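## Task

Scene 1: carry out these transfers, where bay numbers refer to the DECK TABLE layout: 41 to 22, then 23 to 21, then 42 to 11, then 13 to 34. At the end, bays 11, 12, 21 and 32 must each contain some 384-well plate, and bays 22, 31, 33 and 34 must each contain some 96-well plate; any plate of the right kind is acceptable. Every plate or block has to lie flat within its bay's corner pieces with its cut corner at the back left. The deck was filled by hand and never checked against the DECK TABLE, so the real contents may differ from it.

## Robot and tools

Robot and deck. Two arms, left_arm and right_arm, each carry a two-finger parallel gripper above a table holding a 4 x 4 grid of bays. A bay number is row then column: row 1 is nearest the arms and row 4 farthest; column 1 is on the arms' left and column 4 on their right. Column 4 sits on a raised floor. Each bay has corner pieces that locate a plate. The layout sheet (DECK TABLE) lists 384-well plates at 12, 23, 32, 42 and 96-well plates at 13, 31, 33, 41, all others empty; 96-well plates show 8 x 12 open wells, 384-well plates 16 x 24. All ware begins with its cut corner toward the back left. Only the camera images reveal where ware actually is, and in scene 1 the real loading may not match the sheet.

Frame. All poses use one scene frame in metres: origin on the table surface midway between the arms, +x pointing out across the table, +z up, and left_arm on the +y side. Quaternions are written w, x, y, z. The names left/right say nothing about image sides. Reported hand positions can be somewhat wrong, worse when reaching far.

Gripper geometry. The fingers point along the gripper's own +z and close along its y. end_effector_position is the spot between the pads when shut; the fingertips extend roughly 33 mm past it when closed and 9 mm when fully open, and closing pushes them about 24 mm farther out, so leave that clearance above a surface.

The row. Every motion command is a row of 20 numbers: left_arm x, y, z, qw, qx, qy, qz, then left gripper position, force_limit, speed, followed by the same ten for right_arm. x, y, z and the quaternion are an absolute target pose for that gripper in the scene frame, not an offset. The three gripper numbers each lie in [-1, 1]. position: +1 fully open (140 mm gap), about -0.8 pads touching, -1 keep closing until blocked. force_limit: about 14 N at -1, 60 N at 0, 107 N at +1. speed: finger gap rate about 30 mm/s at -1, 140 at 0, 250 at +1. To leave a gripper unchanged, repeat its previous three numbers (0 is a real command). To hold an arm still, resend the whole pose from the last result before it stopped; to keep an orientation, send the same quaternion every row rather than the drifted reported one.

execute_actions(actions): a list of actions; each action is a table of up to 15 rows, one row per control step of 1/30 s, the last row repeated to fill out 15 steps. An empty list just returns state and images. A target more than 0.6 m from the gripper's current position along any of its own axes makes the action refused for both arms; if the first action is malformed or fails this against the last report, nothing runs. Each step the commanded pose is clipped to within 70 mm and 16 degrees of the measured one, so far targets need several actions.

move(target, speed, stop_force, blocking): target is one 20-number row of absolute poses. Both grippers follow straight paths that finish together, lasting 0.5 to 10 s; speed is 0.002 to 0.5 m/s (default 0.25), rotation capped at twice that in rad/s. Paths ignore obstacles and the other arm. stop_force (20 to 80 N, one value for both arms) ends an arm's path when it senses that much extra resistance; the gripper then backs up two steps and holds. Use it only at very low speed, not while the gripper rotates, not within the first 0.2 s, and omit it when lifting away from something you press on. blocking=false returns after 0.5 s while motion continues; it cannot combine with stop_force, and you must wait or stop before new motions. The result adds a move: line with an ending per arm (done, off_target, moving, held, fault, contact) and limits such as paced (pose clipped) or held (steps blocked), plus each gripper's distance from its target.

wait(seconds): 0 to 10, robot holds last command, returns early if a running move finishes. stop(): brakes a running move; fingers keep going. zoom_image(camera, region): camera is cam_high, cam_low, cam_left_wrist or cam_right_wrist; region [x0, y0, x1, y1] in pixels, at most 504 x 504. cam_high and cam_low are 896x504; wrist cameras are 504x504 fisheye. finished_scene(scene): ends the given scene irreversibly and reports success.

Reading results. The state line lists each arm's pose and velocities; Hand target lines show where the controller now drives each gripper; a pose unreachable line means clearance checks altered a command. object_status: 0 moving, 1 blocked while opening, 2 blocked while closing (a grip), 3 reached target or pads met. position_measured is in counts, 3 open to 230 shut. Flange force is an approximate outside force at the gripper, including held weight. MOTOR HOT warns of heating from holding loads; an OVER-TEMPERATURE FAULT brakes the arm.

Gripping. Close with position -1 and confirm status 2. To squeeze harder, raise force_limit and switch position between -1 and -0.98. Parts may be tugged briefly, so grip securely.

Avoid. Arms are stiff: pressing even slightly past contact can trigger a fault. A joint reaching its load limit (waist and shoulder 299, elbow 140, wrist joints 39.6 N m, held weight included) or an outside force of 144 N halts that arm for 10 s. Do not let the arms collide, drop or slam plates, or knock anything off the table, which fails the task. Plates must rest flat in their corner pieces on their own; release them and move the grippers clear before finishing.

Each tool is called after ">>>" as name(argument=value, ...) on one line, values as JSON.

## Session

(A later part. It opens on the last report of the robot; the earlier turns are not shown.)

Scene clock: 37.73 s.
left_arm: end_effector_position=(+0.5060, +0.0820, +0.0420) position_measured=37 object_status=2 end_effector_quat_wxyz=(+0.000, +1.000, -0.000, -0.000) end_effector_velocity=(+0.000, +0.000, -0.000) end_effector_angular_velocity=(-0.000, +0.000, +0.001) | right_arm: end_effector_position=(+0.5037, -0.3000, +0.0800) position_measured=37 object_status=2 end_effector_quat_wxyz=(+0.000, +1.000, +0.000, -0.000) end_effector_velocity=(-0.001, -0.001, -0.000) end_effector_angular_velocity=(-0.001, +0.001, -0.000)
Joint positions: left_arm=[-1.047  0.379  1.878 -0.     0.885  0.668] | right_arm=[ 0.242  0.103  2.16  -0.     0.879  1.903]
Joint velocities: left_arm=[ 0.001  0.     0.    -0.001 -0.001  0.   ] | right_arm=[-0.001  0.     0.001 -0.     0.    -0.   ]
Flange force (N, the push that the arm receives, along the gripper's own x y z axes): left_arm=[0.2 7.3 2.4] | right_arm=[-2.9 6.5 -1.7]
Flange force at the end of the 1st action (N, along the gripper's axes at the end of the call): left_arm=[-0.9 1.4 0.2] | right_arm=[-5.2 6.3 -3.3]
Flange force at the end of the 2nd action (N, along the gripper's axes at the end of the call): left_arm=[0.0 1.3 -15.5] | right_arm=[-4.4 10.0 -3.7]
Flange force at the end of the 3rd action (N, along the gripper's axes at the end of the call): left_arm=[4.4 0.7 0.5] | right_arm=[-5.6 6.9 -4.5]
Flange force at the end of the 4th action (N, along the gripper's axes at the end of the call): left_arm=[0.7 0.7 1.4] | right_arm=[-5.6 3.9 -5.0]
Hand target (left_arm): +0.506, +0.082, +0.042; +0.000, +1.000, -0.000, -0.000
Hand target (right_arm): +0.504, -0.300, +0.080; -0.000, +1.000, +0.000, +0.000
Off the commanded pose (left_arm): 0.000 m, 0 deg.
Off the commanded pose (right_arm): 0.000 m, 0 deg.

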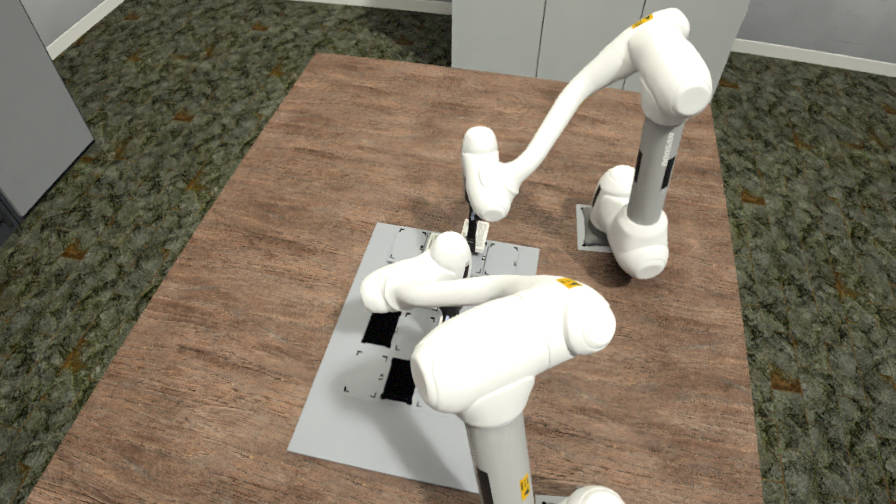

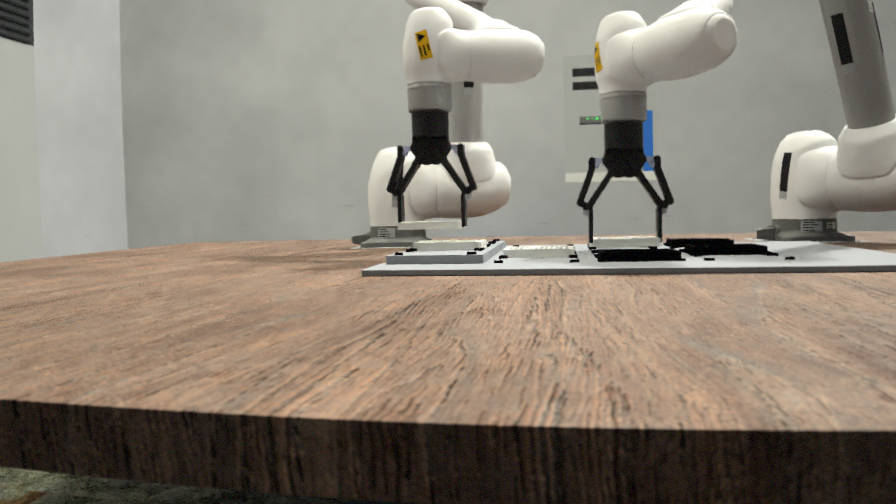

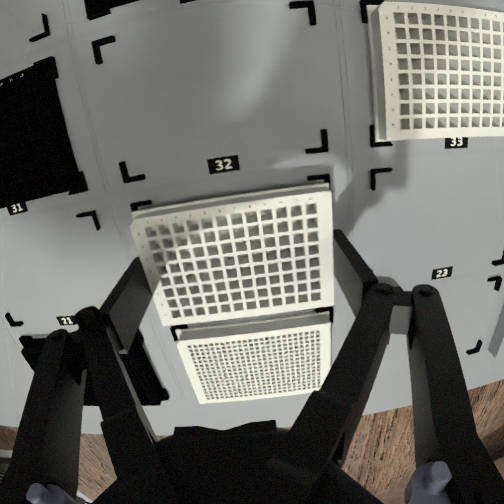

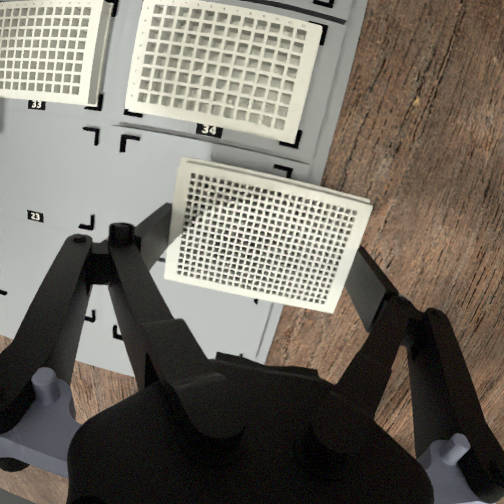

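>>> move(target=[0.506,0.082,0.0317,0,1,0,0,-1,-0.5,-0.4,0.5037,-0.30,0.08,0,1,0,0,-1,-0.5,-0.7], speed=0.02)

>>> zoom_image(camera="cam_left_wrist", region=[100, 110, 380, 350])

Scene clock: 38.63 s.
left_arm: end_effector_position=(+0.5060, +0.0820, +0.0317) position_measured=37 object_status=2 end_effector_quat_wxyz=(-0.000, +1.000, -0.000, -0.000) end_effector_velocity=(-0.000, -0.001, -0.000) end_effector_angular_velocity=(-0.001, -0.001, -0.002) | right_arm: end_effector_position=(+0.5037, -0.3000, +0.0800) position_measured=37 object_status=2 end_effector_quat_wxyz=(-0.000, +1.000, +0.000, -0.000) end_effector_velocity=(+0.001, +0.000, +0.001) end_effector_angular_velocity=(+0.000, -0.002, +0.001)
Joint positions: left_arm=[-1.047  0.39   1.885 -0.     0.867  0.668] | right_arm=[0.242 0.103 2.16  0.    0.879 1.903]
Joint velocities: left_arm=[-0.001  0.     0.    -0.    -0.001  0.001] | right_arm=[ 0.    -0.001 -0.001 -0.001 -0.     0.   ]
Flange force (N, the push that the arm receives, along the gripper's own x y z axes): left_arm=[2.1 4.8 -0.9] | right_arm=[-7.7 9.3 -7.7]
Hand target (left_arm): +0.506, +0.082, +0.032; +0.000, +1.000, -0.000, -0.000
Hand target (right_arm): +0.504, -0.300, +0.080; -0.000, +1.000, +0.000, +0.000
Off the commanded pose (left_arm): 0.000 m, 0 deg.
Off the commanded pose (right_arm): 0.000 m, 0 deg.
move: done

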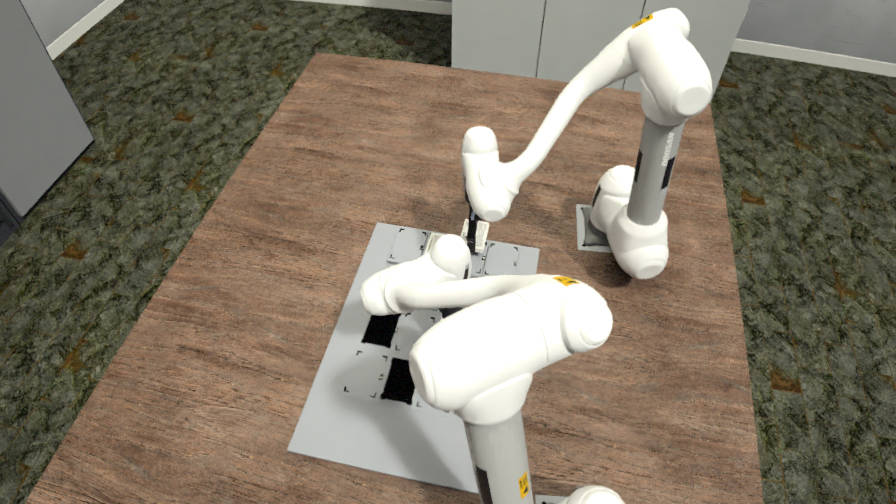

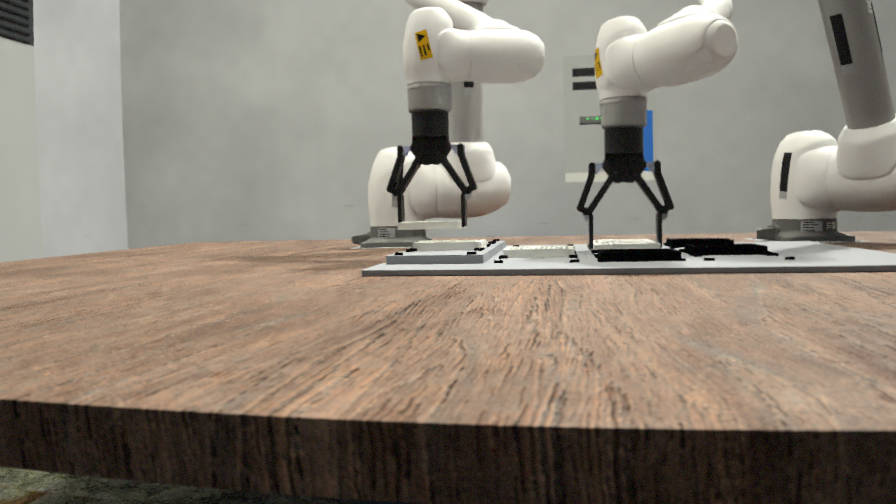

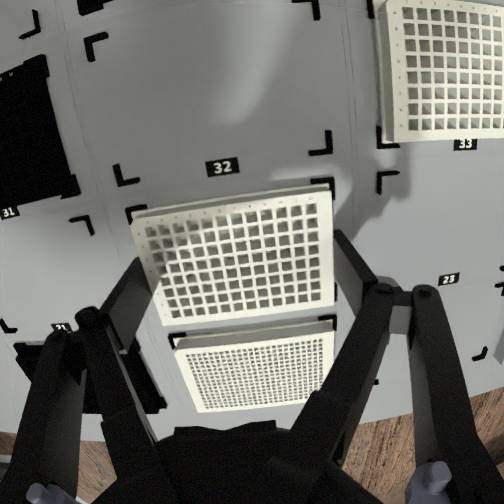

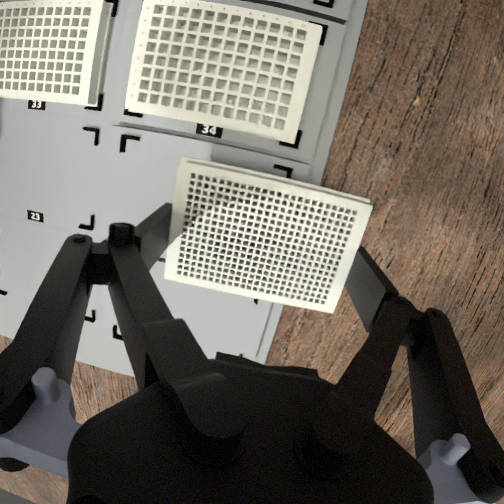

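Region (100, 110, 380, 350) of cam_left_wrist's 504x504 image, scaled by 1.800, with more detail than that image has; it fills the top 432 rows of this view, and the rest is white.

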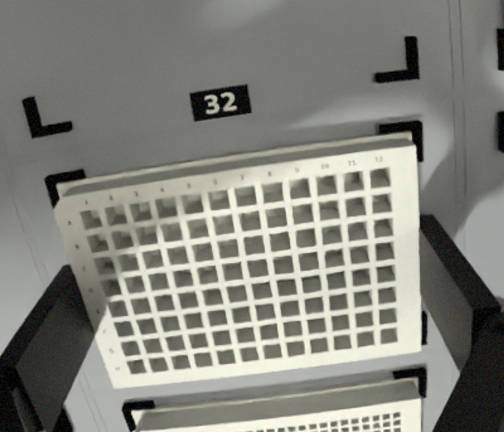

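>>> execute_actions(actions=[[[0.506,0.082,0.0312,0,1,0,0,-1,-0.5,-0.4,0.5037,-0.30,0.08,0,1,0,0,-1,-0.5,-0.7],[0.506,0.082,0.0312,0,1,0,0,-1,-0.5,-0.4,0.5037,-0.30,0.08,0,1,0,0,-1,-0.5,-0.7],[0.506,0.082,0.0312,0,1,0,0,-1,-0.5,-0.4,0.5037,-0.30,0.08,0,1,0,0,-1,-0.5,-0.7],[0.506,0.082,0.0312,0,1,0,0,1,-0.5,0,0.5037,-0.30,0.08,0,1,0,0,-1,-0.5,-0.7]],[[0.506,0.082,0.05,0,1,0,0,1,-0.5,0,0.5037,-0.30,0.08,0,1,0,0,-1,-0.5,-0.7]],[[0.61,0.082,0.05,0,1,0,0,1,-0.5,0,0.5037,-0.30,0.08,0,1,0,0,-1,-0.5,-0.7]],[[0.72,0.082,0.047,0,1,0,0,1,-0.5,0,0.5037,-0.30,0.08,0,1,0,0,-1,-0.5,-0.7]],[[0.72,0.082,0.0315,0,1,0,0,1,-0.5,0,0.5037,-0.30,0.08,0,1,0,0,-1,-0.5,-0.7]],[[0.72,0.082,0.0315,0,1,0,0,-1,-0.5,-0.4,0.5037,-0.30,0.08,0,1,0,0,-1,-0.5,-0.7]]])

Scene clock: 42.23 s.
left_arm: end_effector_position=(+0.7201, +0.0819, +0.0317) position_measured=37 object_status=2 end_effector_quat_wxyz=(+0.000, +1.000, -0.000, +0.000) end_effector_velocity=(+0.001, +0.001, -0.001) end_effector_angular_velocity=(+0.001, +0.001, +0.002) | right_arm: end_effector_position=(+0.5037, -0.3000, +0.0800) position_measured=37 object_status=2 end_effector_quat_wxyz=(-0.000, +1.000, +0.000, -0.000) end_effector_velocity=(-0.000, +0.000, +0.000) end_effector_angular_velocity=(+0.000, -0.000, -0.000)
Joint positions: left_arm=[-0.839  0.596  1.544  0.     1.001  0.875] | right_arm=[0.242 0.103 2.16  0.    0.879 1.903]
Joint velocities: left_arm=[ 0.001  0.001  0.    -0.    -0.    -0.   ] | right_arm=[ 0. -0. -0.  0.  0.  0.]
Flange force (N, the push that the arm receives, along the gripper's own x y z axes): left_arm=[-1.9 -1.8 -18.4] | right_arm=[-6.0 8.9 -5.5]
Flange force at the end of the 2nd action (N, along the gripper's axes at the end of the call): left_arm=[-3.2 -1.3 -0.9] | right_arm=[-5.9 7.9 -4.4]
Flange force at the end of the 3rd action (N, along the gripper's axes at the end of the call): left_arm=[9.2 2.7 3.1] | right_arm=[-6.9 8.2 -2.5]
Flange force at the end of the 4th action (N, along the gripper's axes at the end of the call): left_arm=[1.3 1.4 0.1] | right_arm=[-1.4 1.9 -2.1]
Flange force at the end of the 5th action (N, along the gripper's axes at the end of the call): left_arm=[2.4 3.5 0.3] | right_arm=[-5.1 7.2 -2.7]
Hand target (left_arm): +0.720, +0.082, +0.032; -0.000, +1.000, -0.000, -0.000
Hand target (right_arm): +0.504, -0.300, +0.080; -0.000, +1.000, +0.000, +0.000
Off the commanded pose (left_arm): 0.000 m, 0 deg.
Off the commanded pose (right_arm): 0.000 m, 0 deg.

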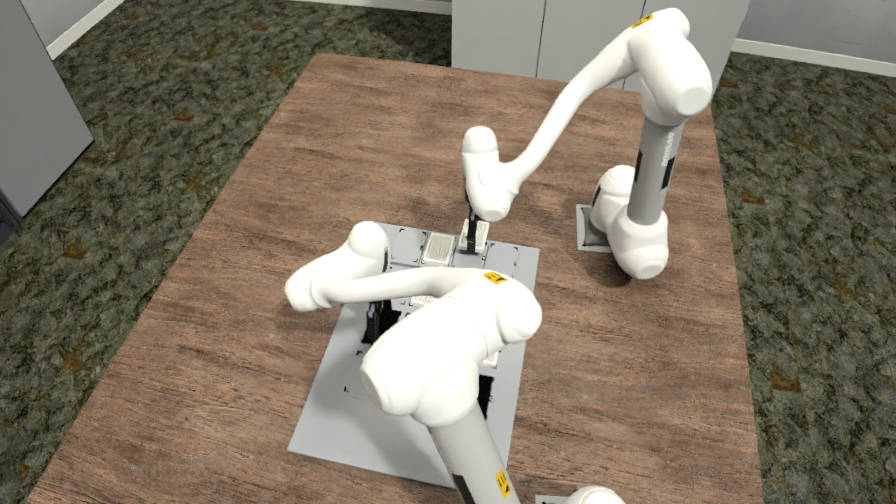

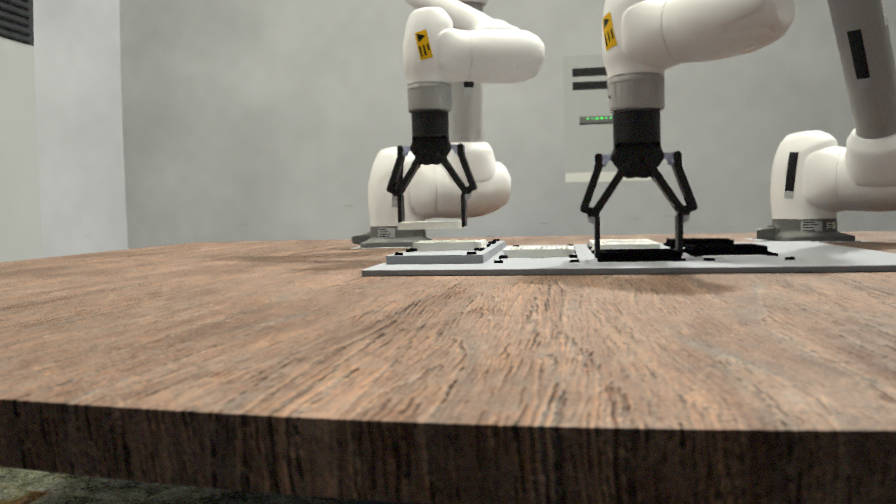

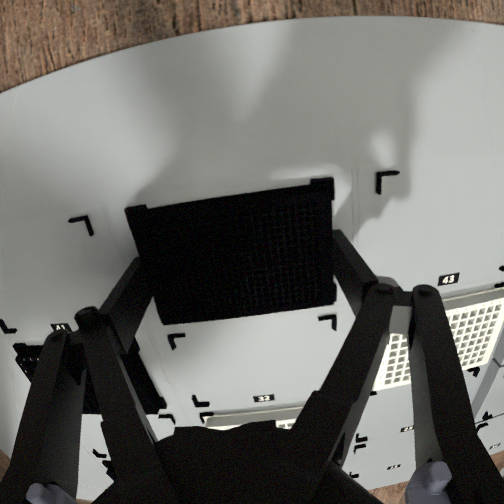

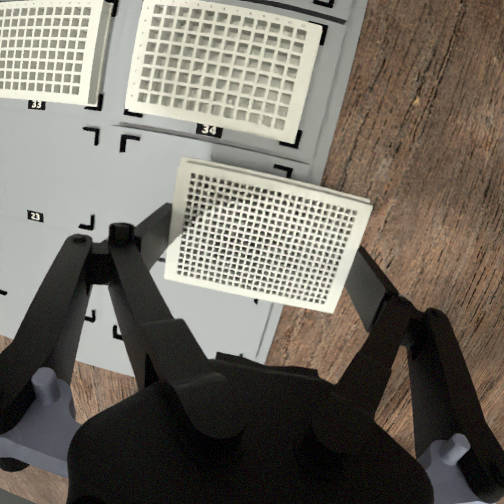

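>>> execute_actions(actions=[[[0.72,0.082,0.062,0,1,0,0,-1,-0.5,-0.4,0.5037,-0.30,0.08,0,1,0,0,-1,-0.5,-0.7]],[[0.65,0.137,0.062,0,1,0,0,-1,-0.5,-0.4,0.54,-0.27,0.08,0,1,0,0,-1,-0.5,-0.7]],[[0.578,0.191,0.062,0,1,0,0,-1,-0.5,-0.4,0.57,-0.22,0.08,0,1,0,0,-1,-0.5,-0.7]],[[0.506,0.2458,0.062,0,1,0,0,-1,-0.5,-0.4,0.60,-0.16,0.08,0,1,0,0,-1,-0.5,-0.7]],[[0.506,0.2458,0.042,0,1,0,0,-1,-0.5,-0.4,0.611,-0.10,0.075,0,1,0,0,-1,-0.5,-0.7]]])

>>> move(target=[0.506,0.2458,0.0318,0,1,0,0,-1,-0.5,-0.4,0.611,-0.10,0.075,0,1,0,0,-1,-0.5,-0.7], speed=0.02, stop_force=25)

>>> zoom_image(camera="cam_left_wrist", region=[100, 110, 380, 350])

Scene clock: 45.23 s.
left_arm: end_effector_position=(+0.5060, +0.2458, +0.0420) position_measured=37 object_status=2 end_effector_quat_wxyz=(+0.000, +1.000, -0.000, +0.000) end_effector_velocity=(-0.000, +0.000, -0.000) end_effector_angular_velocity=(+0.001, +0.002, +0.000) | right_arm: end_effector_position=(+0.6108, -0.0999, +0.0751) position_measured=37 object_status=2 end_effector_quat_wxyz=(-0.000, +1.000, +0.000, -0.000) end_effector_velocity=(-0.000, +0.000, -0.001) end_effector_angular_velocity=(-0.001, +0.002, +0.000)
Joint positions: left_arm=[-0.86   0.229  2.094  0.     0.819  0.855] | right_arm=[0.47  0.377 1.806 0.    0.959 2.131]
Joint velocities: left_arm=[ 0.     0.001 -0.    -0.     0.001  0.   ] | right_arm=[ 0.001  0.002  0.     0.    -0.     0.   ]
Flange force (N, the push that the arm receives, along the gripper's own x y z axes): left_arm=[1.9 -2.6 -0.6] | right_arm=[-7.1 10.5 -4.8]
Flange force at the end of the 1st action (N, along the gripper's axes at the end of the call): left_arm=[5.5 2.5 0.4] | right_arm=[-2.0 3.1 -1.1]
Flange force at the end of the 2nd action (N, along the gripper's axes at the end of the call): left_arm=[5.4 0.1 1.4] | right_arm=[-7.3 6.0 -3.7]
Flange force at the end of the 3rd action (N, along the gripper's axes at the end of the call): left_arm=[3.4 -1.8 -2.3] | right_arm=[-8.2 9.8 -6.4]
Flange force at the end of the 4th action (N, along the gripper's axes at the end of the call): left_arm=[7.2 3.9 2.4] | right_arm=[-9.4 7.3 -4.5]
Hand target (left_arm): +0.506, +0.246, +0.042; +0.000, +1.000, -0.000, -0.000
Hand target (right_arm): +0.611, -0.100, +0.075; -0.000, +1.000, +0.000, -0.000
Off the commanded pose (left_arm): 0.000 m, 0 deg.
Off the commanded pose (right_arm): 0.000 m, 0 deg.

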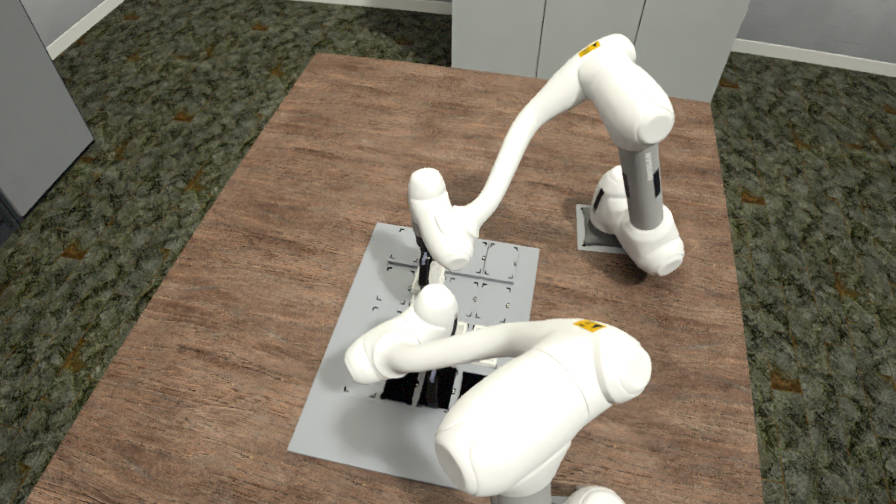

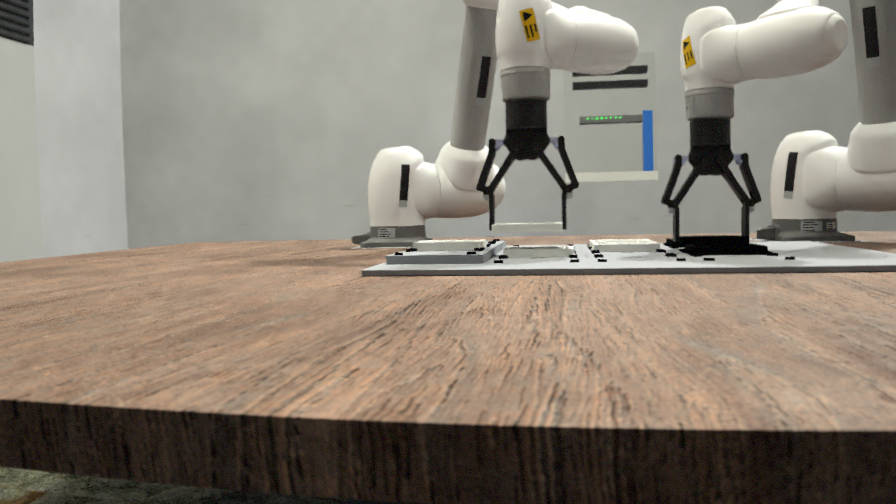

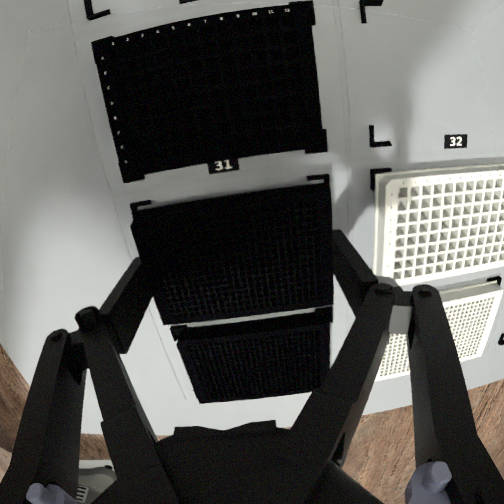

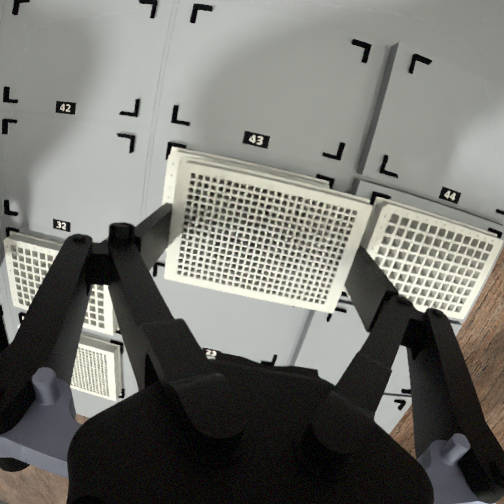

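Scene clock: 45.97 s.
left_arm: end_effector_position=(+0.5060, +0.2458, +0.0318) position_measured=37 object_status=2 end_effector_quat_wxyz=(+0.000, +1.000, -0.000, -0.000) end_effector_velocity=(-0.000, -0.000, +0.000) end_effector_angular_velocity=(+0.000, -0.000, -0.001) | right_arm: end_effector_position=(+0.6110, -0.1000, +0.0750) position_measured=37 object_status=2 end_effector_quat_wxyz=(+0.000, +1.000, +0.000, -0.000) end_effector_velocity=(-0.001, -0.000, -0.001) end_effector_angular_velocity=(-0.001, +0.002, +0.000)
Joint positions: left_arm=[-0.86   0.242  2.101 -0.     0.798  0.855] | right_arm=[ 0.469  0.378  1.805 -0.     0.959  2.131]
Joint velocities: left_arm=[-0. -0.  0.  0.  0.  0.] | right_arm=[ 0.     0.001  0.001  0.    -0.    -0.   ]
Flange force (N, the push that the arm receives, along the gripper's own x y z axes): left_arm=[3.3 3.6 2.8] | right_arm=[-6.9 8.2 -4.0]
Hand target (left_arm): +0.506, +0.246, +0.032; +0.000, +1.000, -0.000, -0.000
Hand target (right_arm): +0.611, -0.100, +0.075; +0.000, +1.000, +0.000, +0.000
Off the commanded pose (left_arm): 0.000 m, 0 deg.
Off the commanded pose (right_arm): 0.000 m, 0 deg.
move: done

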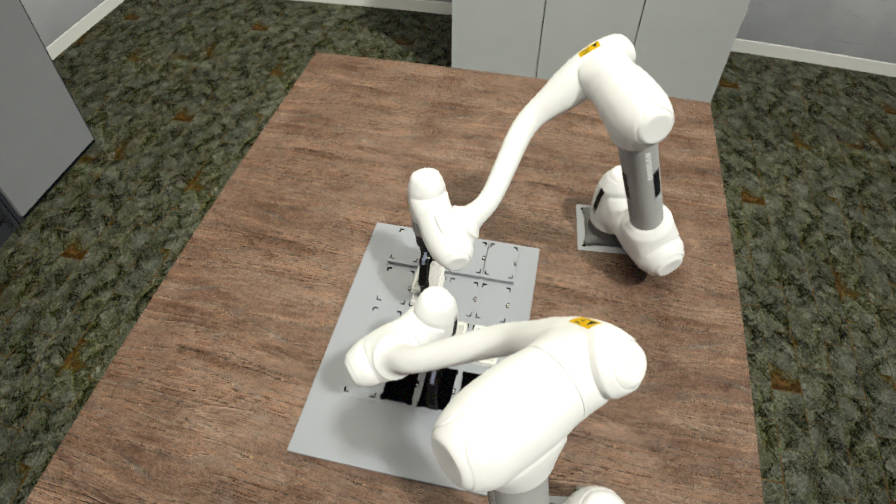

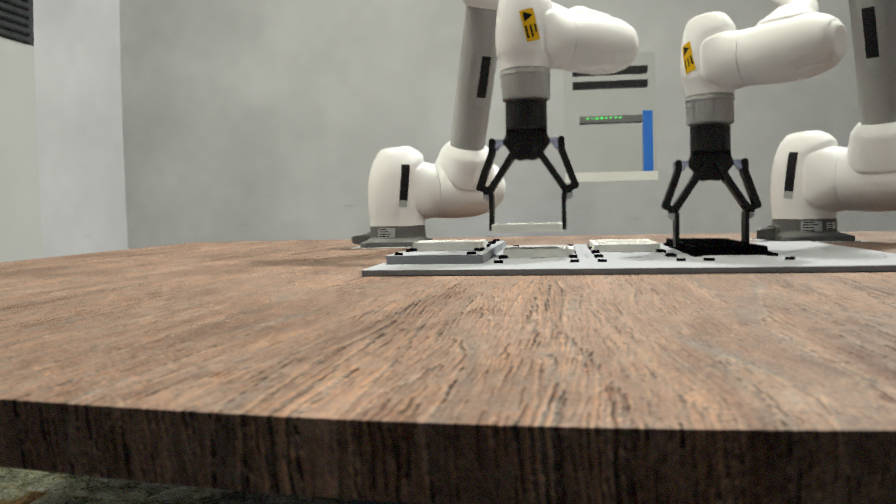

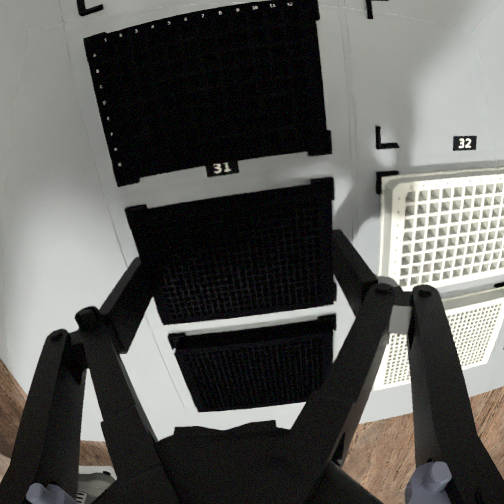

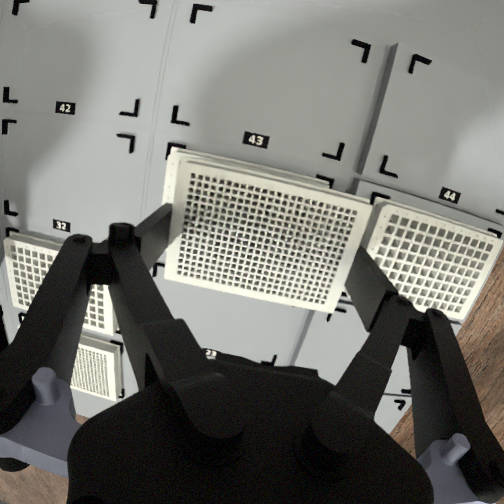

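Region (100, 110, 380, 350) of cam_left_wrist's 504x504 image, scaled by 1.800, with more detail than that image has; it fills the top 432 rows of this view, and the rest is white.

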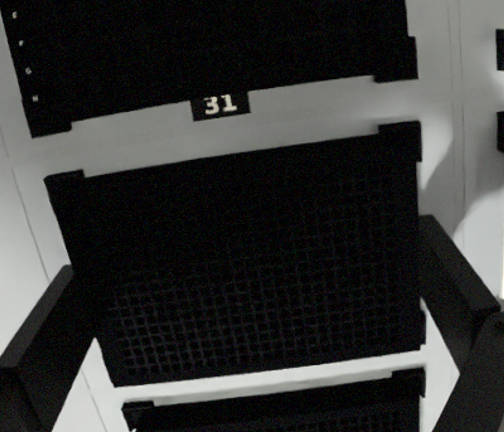

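>>> execute_actions(actions=[[[0.506,0.2458,0.031,0,1,0,0,-1,-0.5,-0.4,0.611,-0.10,0.075,0,1,0,0,-1,-0.5,-0.7],[0.506,0.2458,0.031,0,1,0,0,-1,-0.5,-0.4,0.611,-0.10,0.075,0,1,0,0,-1,-0.5,-0.7],[0.506,0.2458,0.031,0,1,0,0,-1,-0.5,-0.4,0.611,-0.10,0.075,0,1,0,0,-1,-0.5,-0.7],[0.506,0.2458,0.031,0,1,0,0,1,-0.5,0,0.611,-0.10,0.075,0,1,0,0,-1,-0.5,-0.7]],[[0.506,0.2458,0.06,0,1,0,0,1,-0.5,0,0.611,-0.10,0.07,0,1,0,0,-1,-0.5,-0.7]],[[0.506,0.34,0.07,0,1,0,0,1,-0.5,0,0.611,-0.04,0.065,0,1,0,0,-1,-0.5,-0.7]],[[0.506,0.43,0.08,0,1,0,0,1,-0.5,0,0.611,0.025,0.062,0,1,0,0,-1,-0.5,-0.7]],[[0.506,0.52,0.09,0,1,0,0,1,-0.5,0,0.611,0.083,0.06,0,1,0,0,-1,-0.5,-0.7]],[[0.506,0.52,0.09,0,1,0,0,1,-0.5,0,0.611,0.083,0.041,0,1,0,0,-1,-0.5,-0.7]]])

>>> zoom_image(camera="cam_right_wrist", region=[130, 100, 410, 340])

Scene clock: 49.77 s.
left_arm: end_effector_position=(+0.5060, +0.5200, +0.0900) position_measured=3 object_status=3 end_effector_quat_wxyz=(-0.000, +1.000, -0.000, +0.000) end_effector_velocity=(+0.000, -0.000, -0.000) end_effector_angular_velocity=(-0.000, -0.001, +0.002) | right_arm: end_effector_position=(+0.6110, +0.0830, +0.0410) position_measured=37 object_status=2 end_effector_quat_wxyz=(+0.000, +1.000, -0.000, -0.000) end_effector_velocity=(-0.000, -0.000, -0.000) end_effector_angular_velocity=(+0.000, +0.001, -0.001)
Joint positions: left_arm=[-0.359  0.006  2.241  0.     0.894  1.355] | right_arm=[ 0.664  0.569  1.57  -0.     1.002  2.326]
Joint velocities: left_arm=[-0.001  0.     0.    -0.    -0.001 -0.002] | right_arm=[-0.    -0.     0.001  0.001 -0.     0.   ]
Flange force (N, the push that the arm receives, along the gripper's own x y z axes): left_arm=[5.3 -3.2 2.9] | right_arm=[-5.7 10.9 -5.0]
Flange force at the end of the 2nd action (N, along the gripper's axes at the end of the call): left_arm=[4.4 2.3 4.0] | right_arm=[-5.5 10.4 -4.5]
Flange force at the end of the 3rd action (N, along the gripper's axes at the end of the call): left_arm=[-1.0 1.2 -0.5] | right_arm=[-5.3 8.6 -4.4]
Flange force at the end of the 4th action (N, along the gripper's axes at the end of the call): left_arm=[7.5 1.6 3.1] | right_arm=[-3.2 9.2 -3.4]
Flange force at the end of the 5th action (N, along the gripper's axes at the end of the call): left_arm=[0.2 6.7 -2.2] | right_arm=[-7.2 8.9 -3.7]
Hand target (left_arm): +0.506, +0.520, +0.090; -0.000, +1.000, +0.000, -0.000
Hand target (right_arm): +0.611, +0.083, +0.041; +0.000, +1.000, -0.000, +0.000
Off the commanded pose (left_arm): 0.000 m, 0 deg.
Off the commanded pose (right_arm): 0.000 m, 0 deg.

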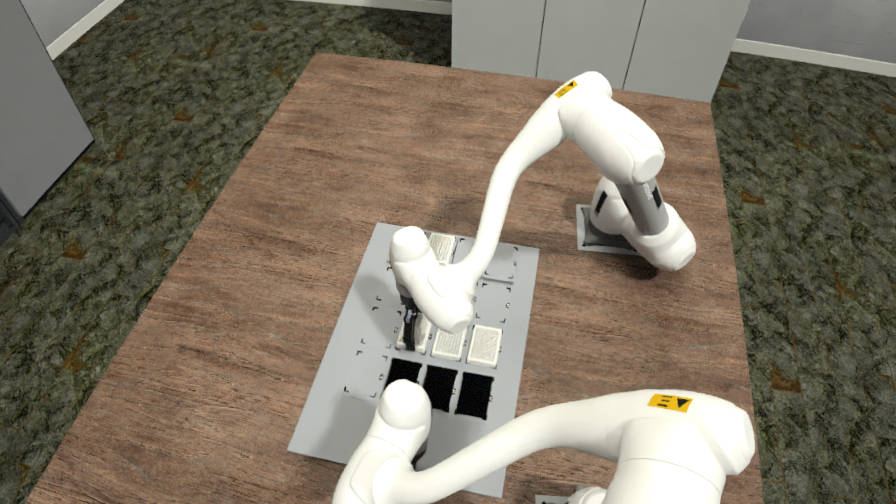

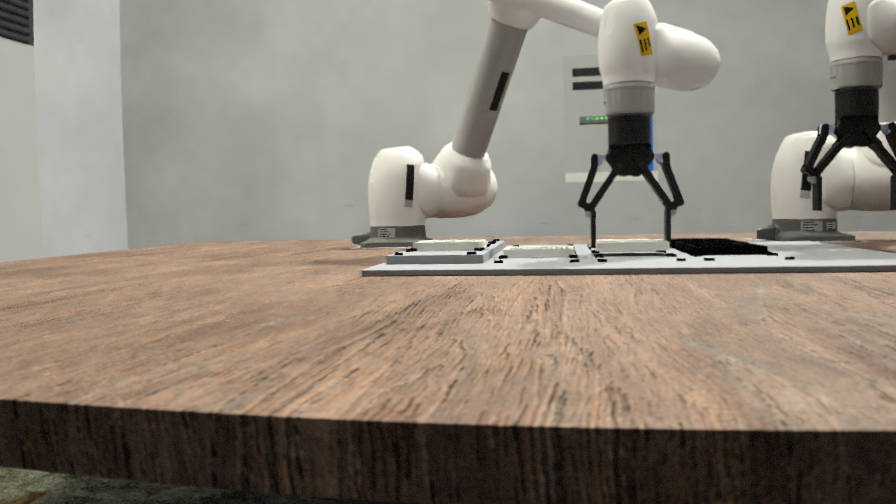

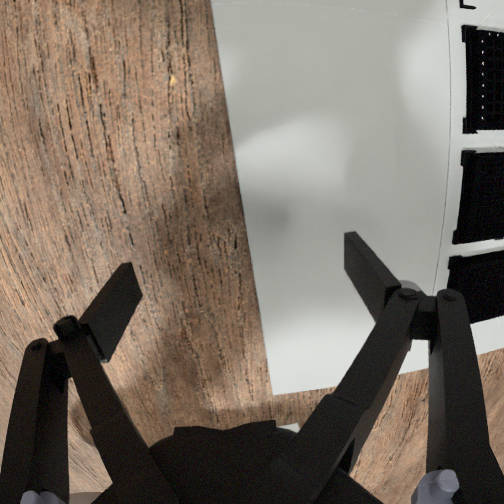

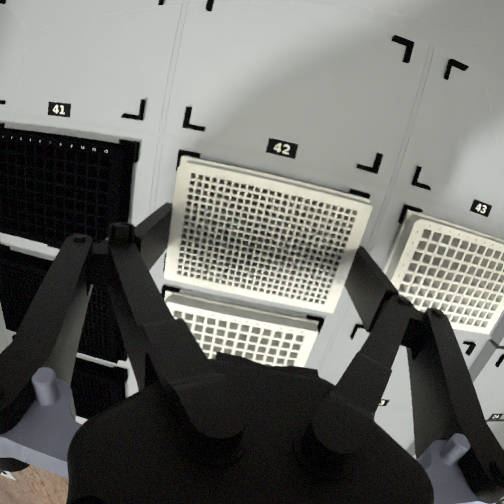

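Region (130, 100, 410, 340) of cam_right_wrist's 504x504 image, scaled by 1.800, with more detail than that image has; it fills the top 432 rows of this view, and the rest is white.

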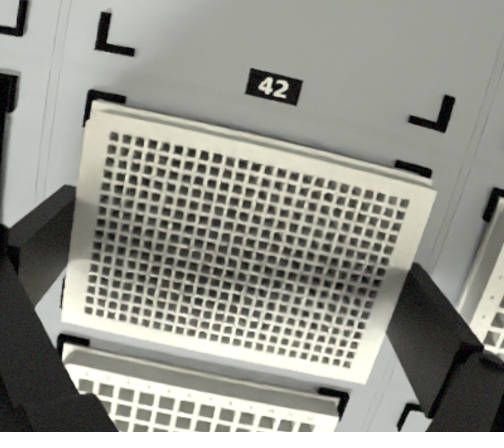

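>>> execute_actions(actions=[[[0.506,0.52,0.09,0,1,0,0,1,-0.5,0,0.6103,0.084,0.038,0,1,0,0,-1,-0.5,-0.7]]])

>>> move(target=[0.506,0.52,0.09,0,1,0,0,1,-0.5,0,0.6103,0.084,0.0295,0,1,0,0,-1,-0.5,-0.7], speed=0.012, stop_force=20)

>>> zoom_image(camera="cam_right_wrist", region=[130, 100, 410, 340])

Scene clock: 50.67 s.
left_arm: end_effector_position=(+0.5060, +0.5200, +0.0900) position_measured=3 object_status=3 end_effector_quat_wxyz=(+0.000, +1.000, +0.000, +0.000) end_effector_velocity=(+0.000, -0.000, +0.000) end_effector_angular_velocity=(+0.000, -0.001, -0.002) | right_arm: end_effector_position=(+0.6103, +0.0840, +0.0380) position_measured=37 object_status=2 end_effector_quat_wxyz=(-0.000, +1.000, -0.000, -0.000) end_effector_velocity=(-0.001, +0.000, +0.000) end_effector_angular_velocity=(+0.000, +0.001, -0.000)
Joint positions: left_arm=[-0.359  0.006  2.241 -0.     0.894  1.355] | right_arm=[0.666 0.572 1.572 0.    0.998 2.327]
Joint velocities: left_arm=[-0.001 -0.001  0.     0.    -0.001  0.001] | right_arm=[ 0.    -0.001  0.001  0.001  0.    -0.   ]
Flange force (N, the push that the arm receives, along the gripper's own x y z axes): left_arm=[4.6 -6.0 0.2] | right_arm=[-4.9 10.4 -3.9]
Hand target (left_arm): +0.506, +0.520, +0.090; -0.000, +1.000, +0.000, -0.000
Hand target (right_arm): +0.610, +0.084, +0.038; -0.000, +1.000, -0.000, -0.000
Off the commanded pose (left_arm): 0.000 m, 0 deg.
Off the commanded pose (right_arm): 0.000 m, 0 deg.

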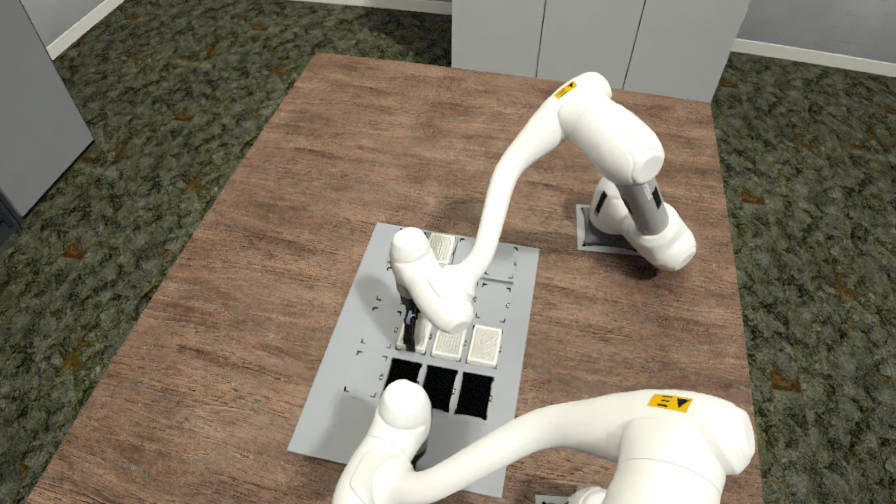

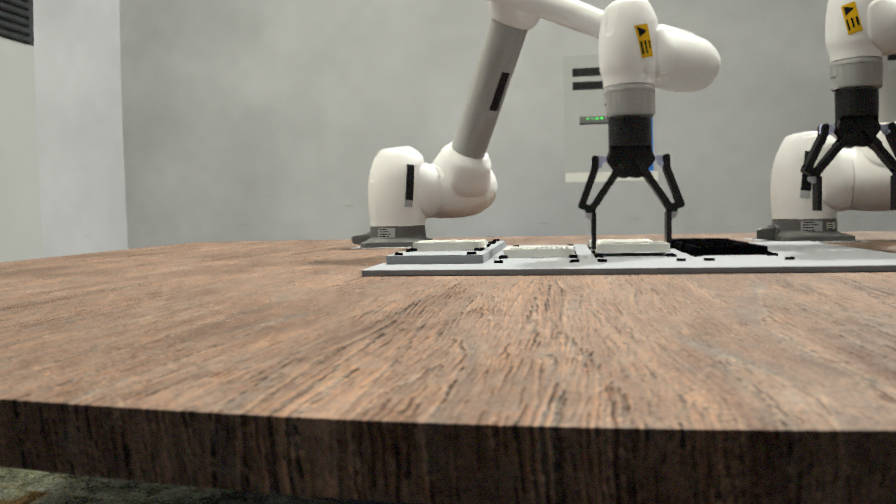

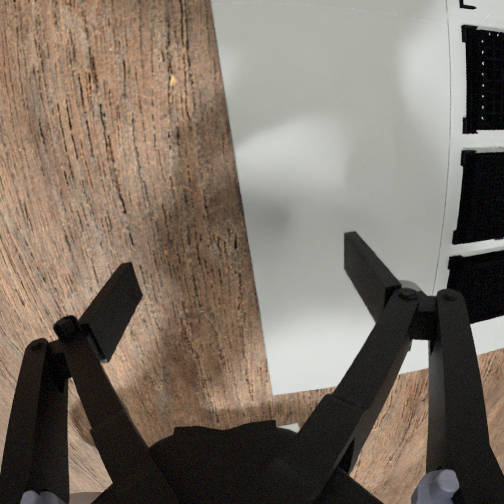

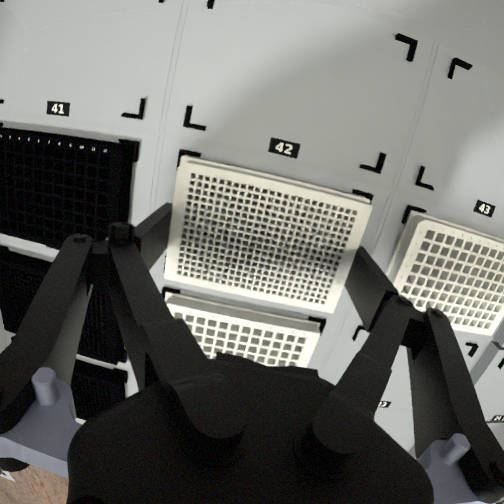

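Scene clock: 51.60 s.
left_arm: end_effector_position=(+0.5060, +0.5200, +0.0900) position_measured=3 object_status=3 end_effector_quat_wxyz=(+0.000, +1.000, +0.000, +0.000) end_effector_velocity=(-0.000, +0.000, -0.000) end_effector_angular_velocity=(+0.000, +0.001, -0.000) | right_arm: end_effector_position=(+0.6103, +0.0840, +0.0306) position_measured=37 object_status=2 end_effector_quat_wxyz=(+0.000, +1.000, +0.000, -0.000) end_effector_velocity=(+0.000, -0.000, +0.001) end_effector_angular_velocity=(+0.000, -0.000, -0.000)
Joint positions: left_arm=[-0.359  0.006  2.241 -0.     0.894  1.355] | right_arm=[ 0.666  0.579  1.576 -0.     0.987  2.327]
Joint velocities: left_arm=[ 0.  0. -0.  0.  0.  0.] | right_arm=[-0.    -0.001 -0.001  0.     0.002 -0.   ]
Flange force (N, the push that the arm receives, along the gripper's own x y z axes): left_arm=[5.2 3.9 1.6] | right_arm=[-2.8 11.1 -22.8]
Hand target (left_arm): +0.506, +0.520, +0.090; +0.000, +1.000, -0.000, -0.000
Hand target (right_arm): +0.610, +0.084, +0.031; -0.000, +1.000, -0.000, +0.000
Off the commanded pose (left_arm): 0.000 m, 0 deg.
Off the commanded pose (right_arm): 0.001 m, 0 deg.
move: contact (right_arm)

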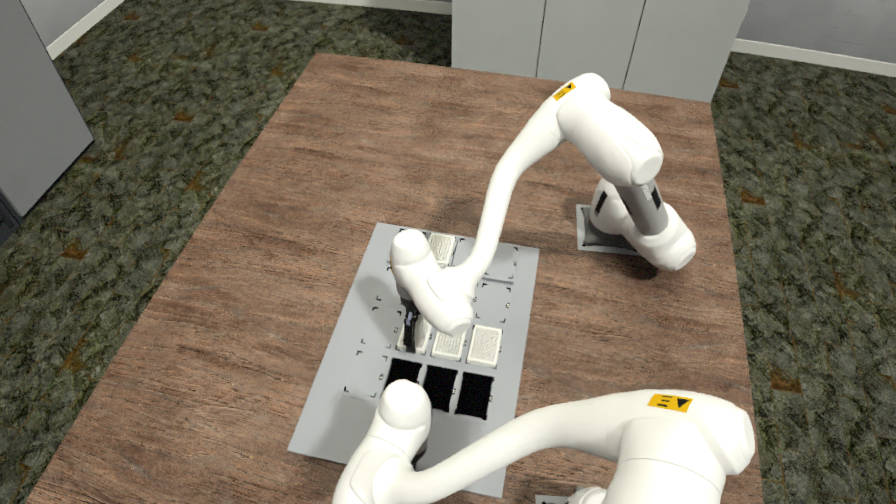

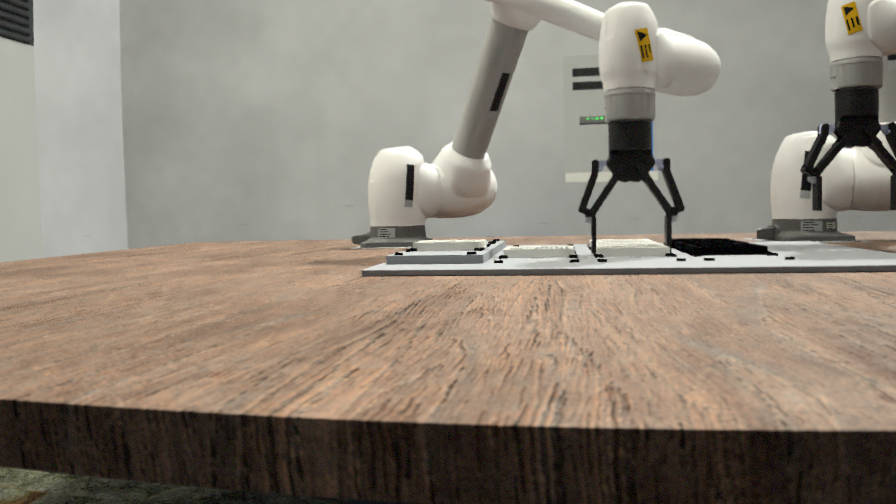

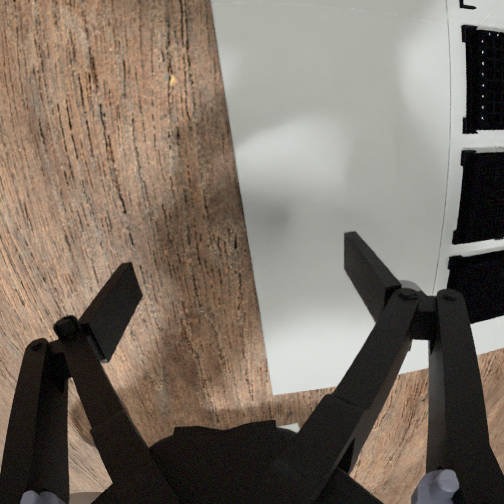

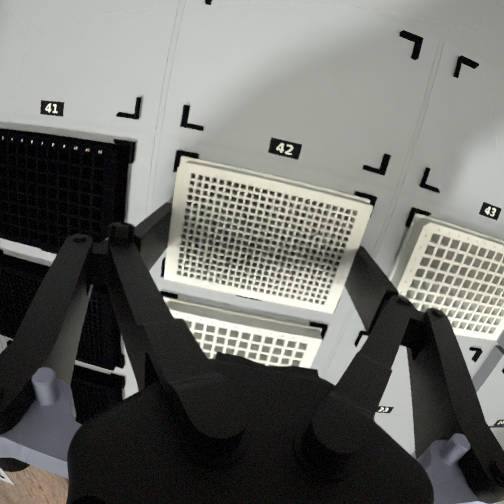

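Region (130, 100, 410, 340) of cam_right_wrist's 504x504 image, scaled by 1.800, with more detail than that image has; it fills the top 432 rows of this view, and the rest is white.

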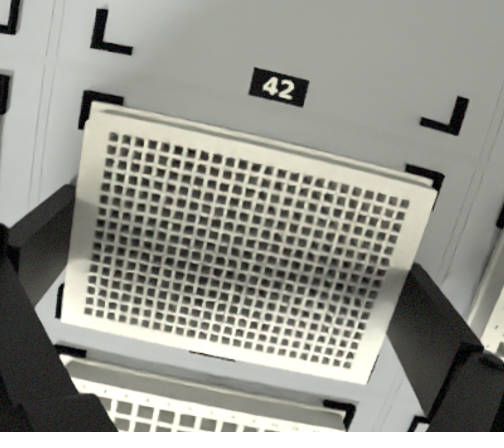

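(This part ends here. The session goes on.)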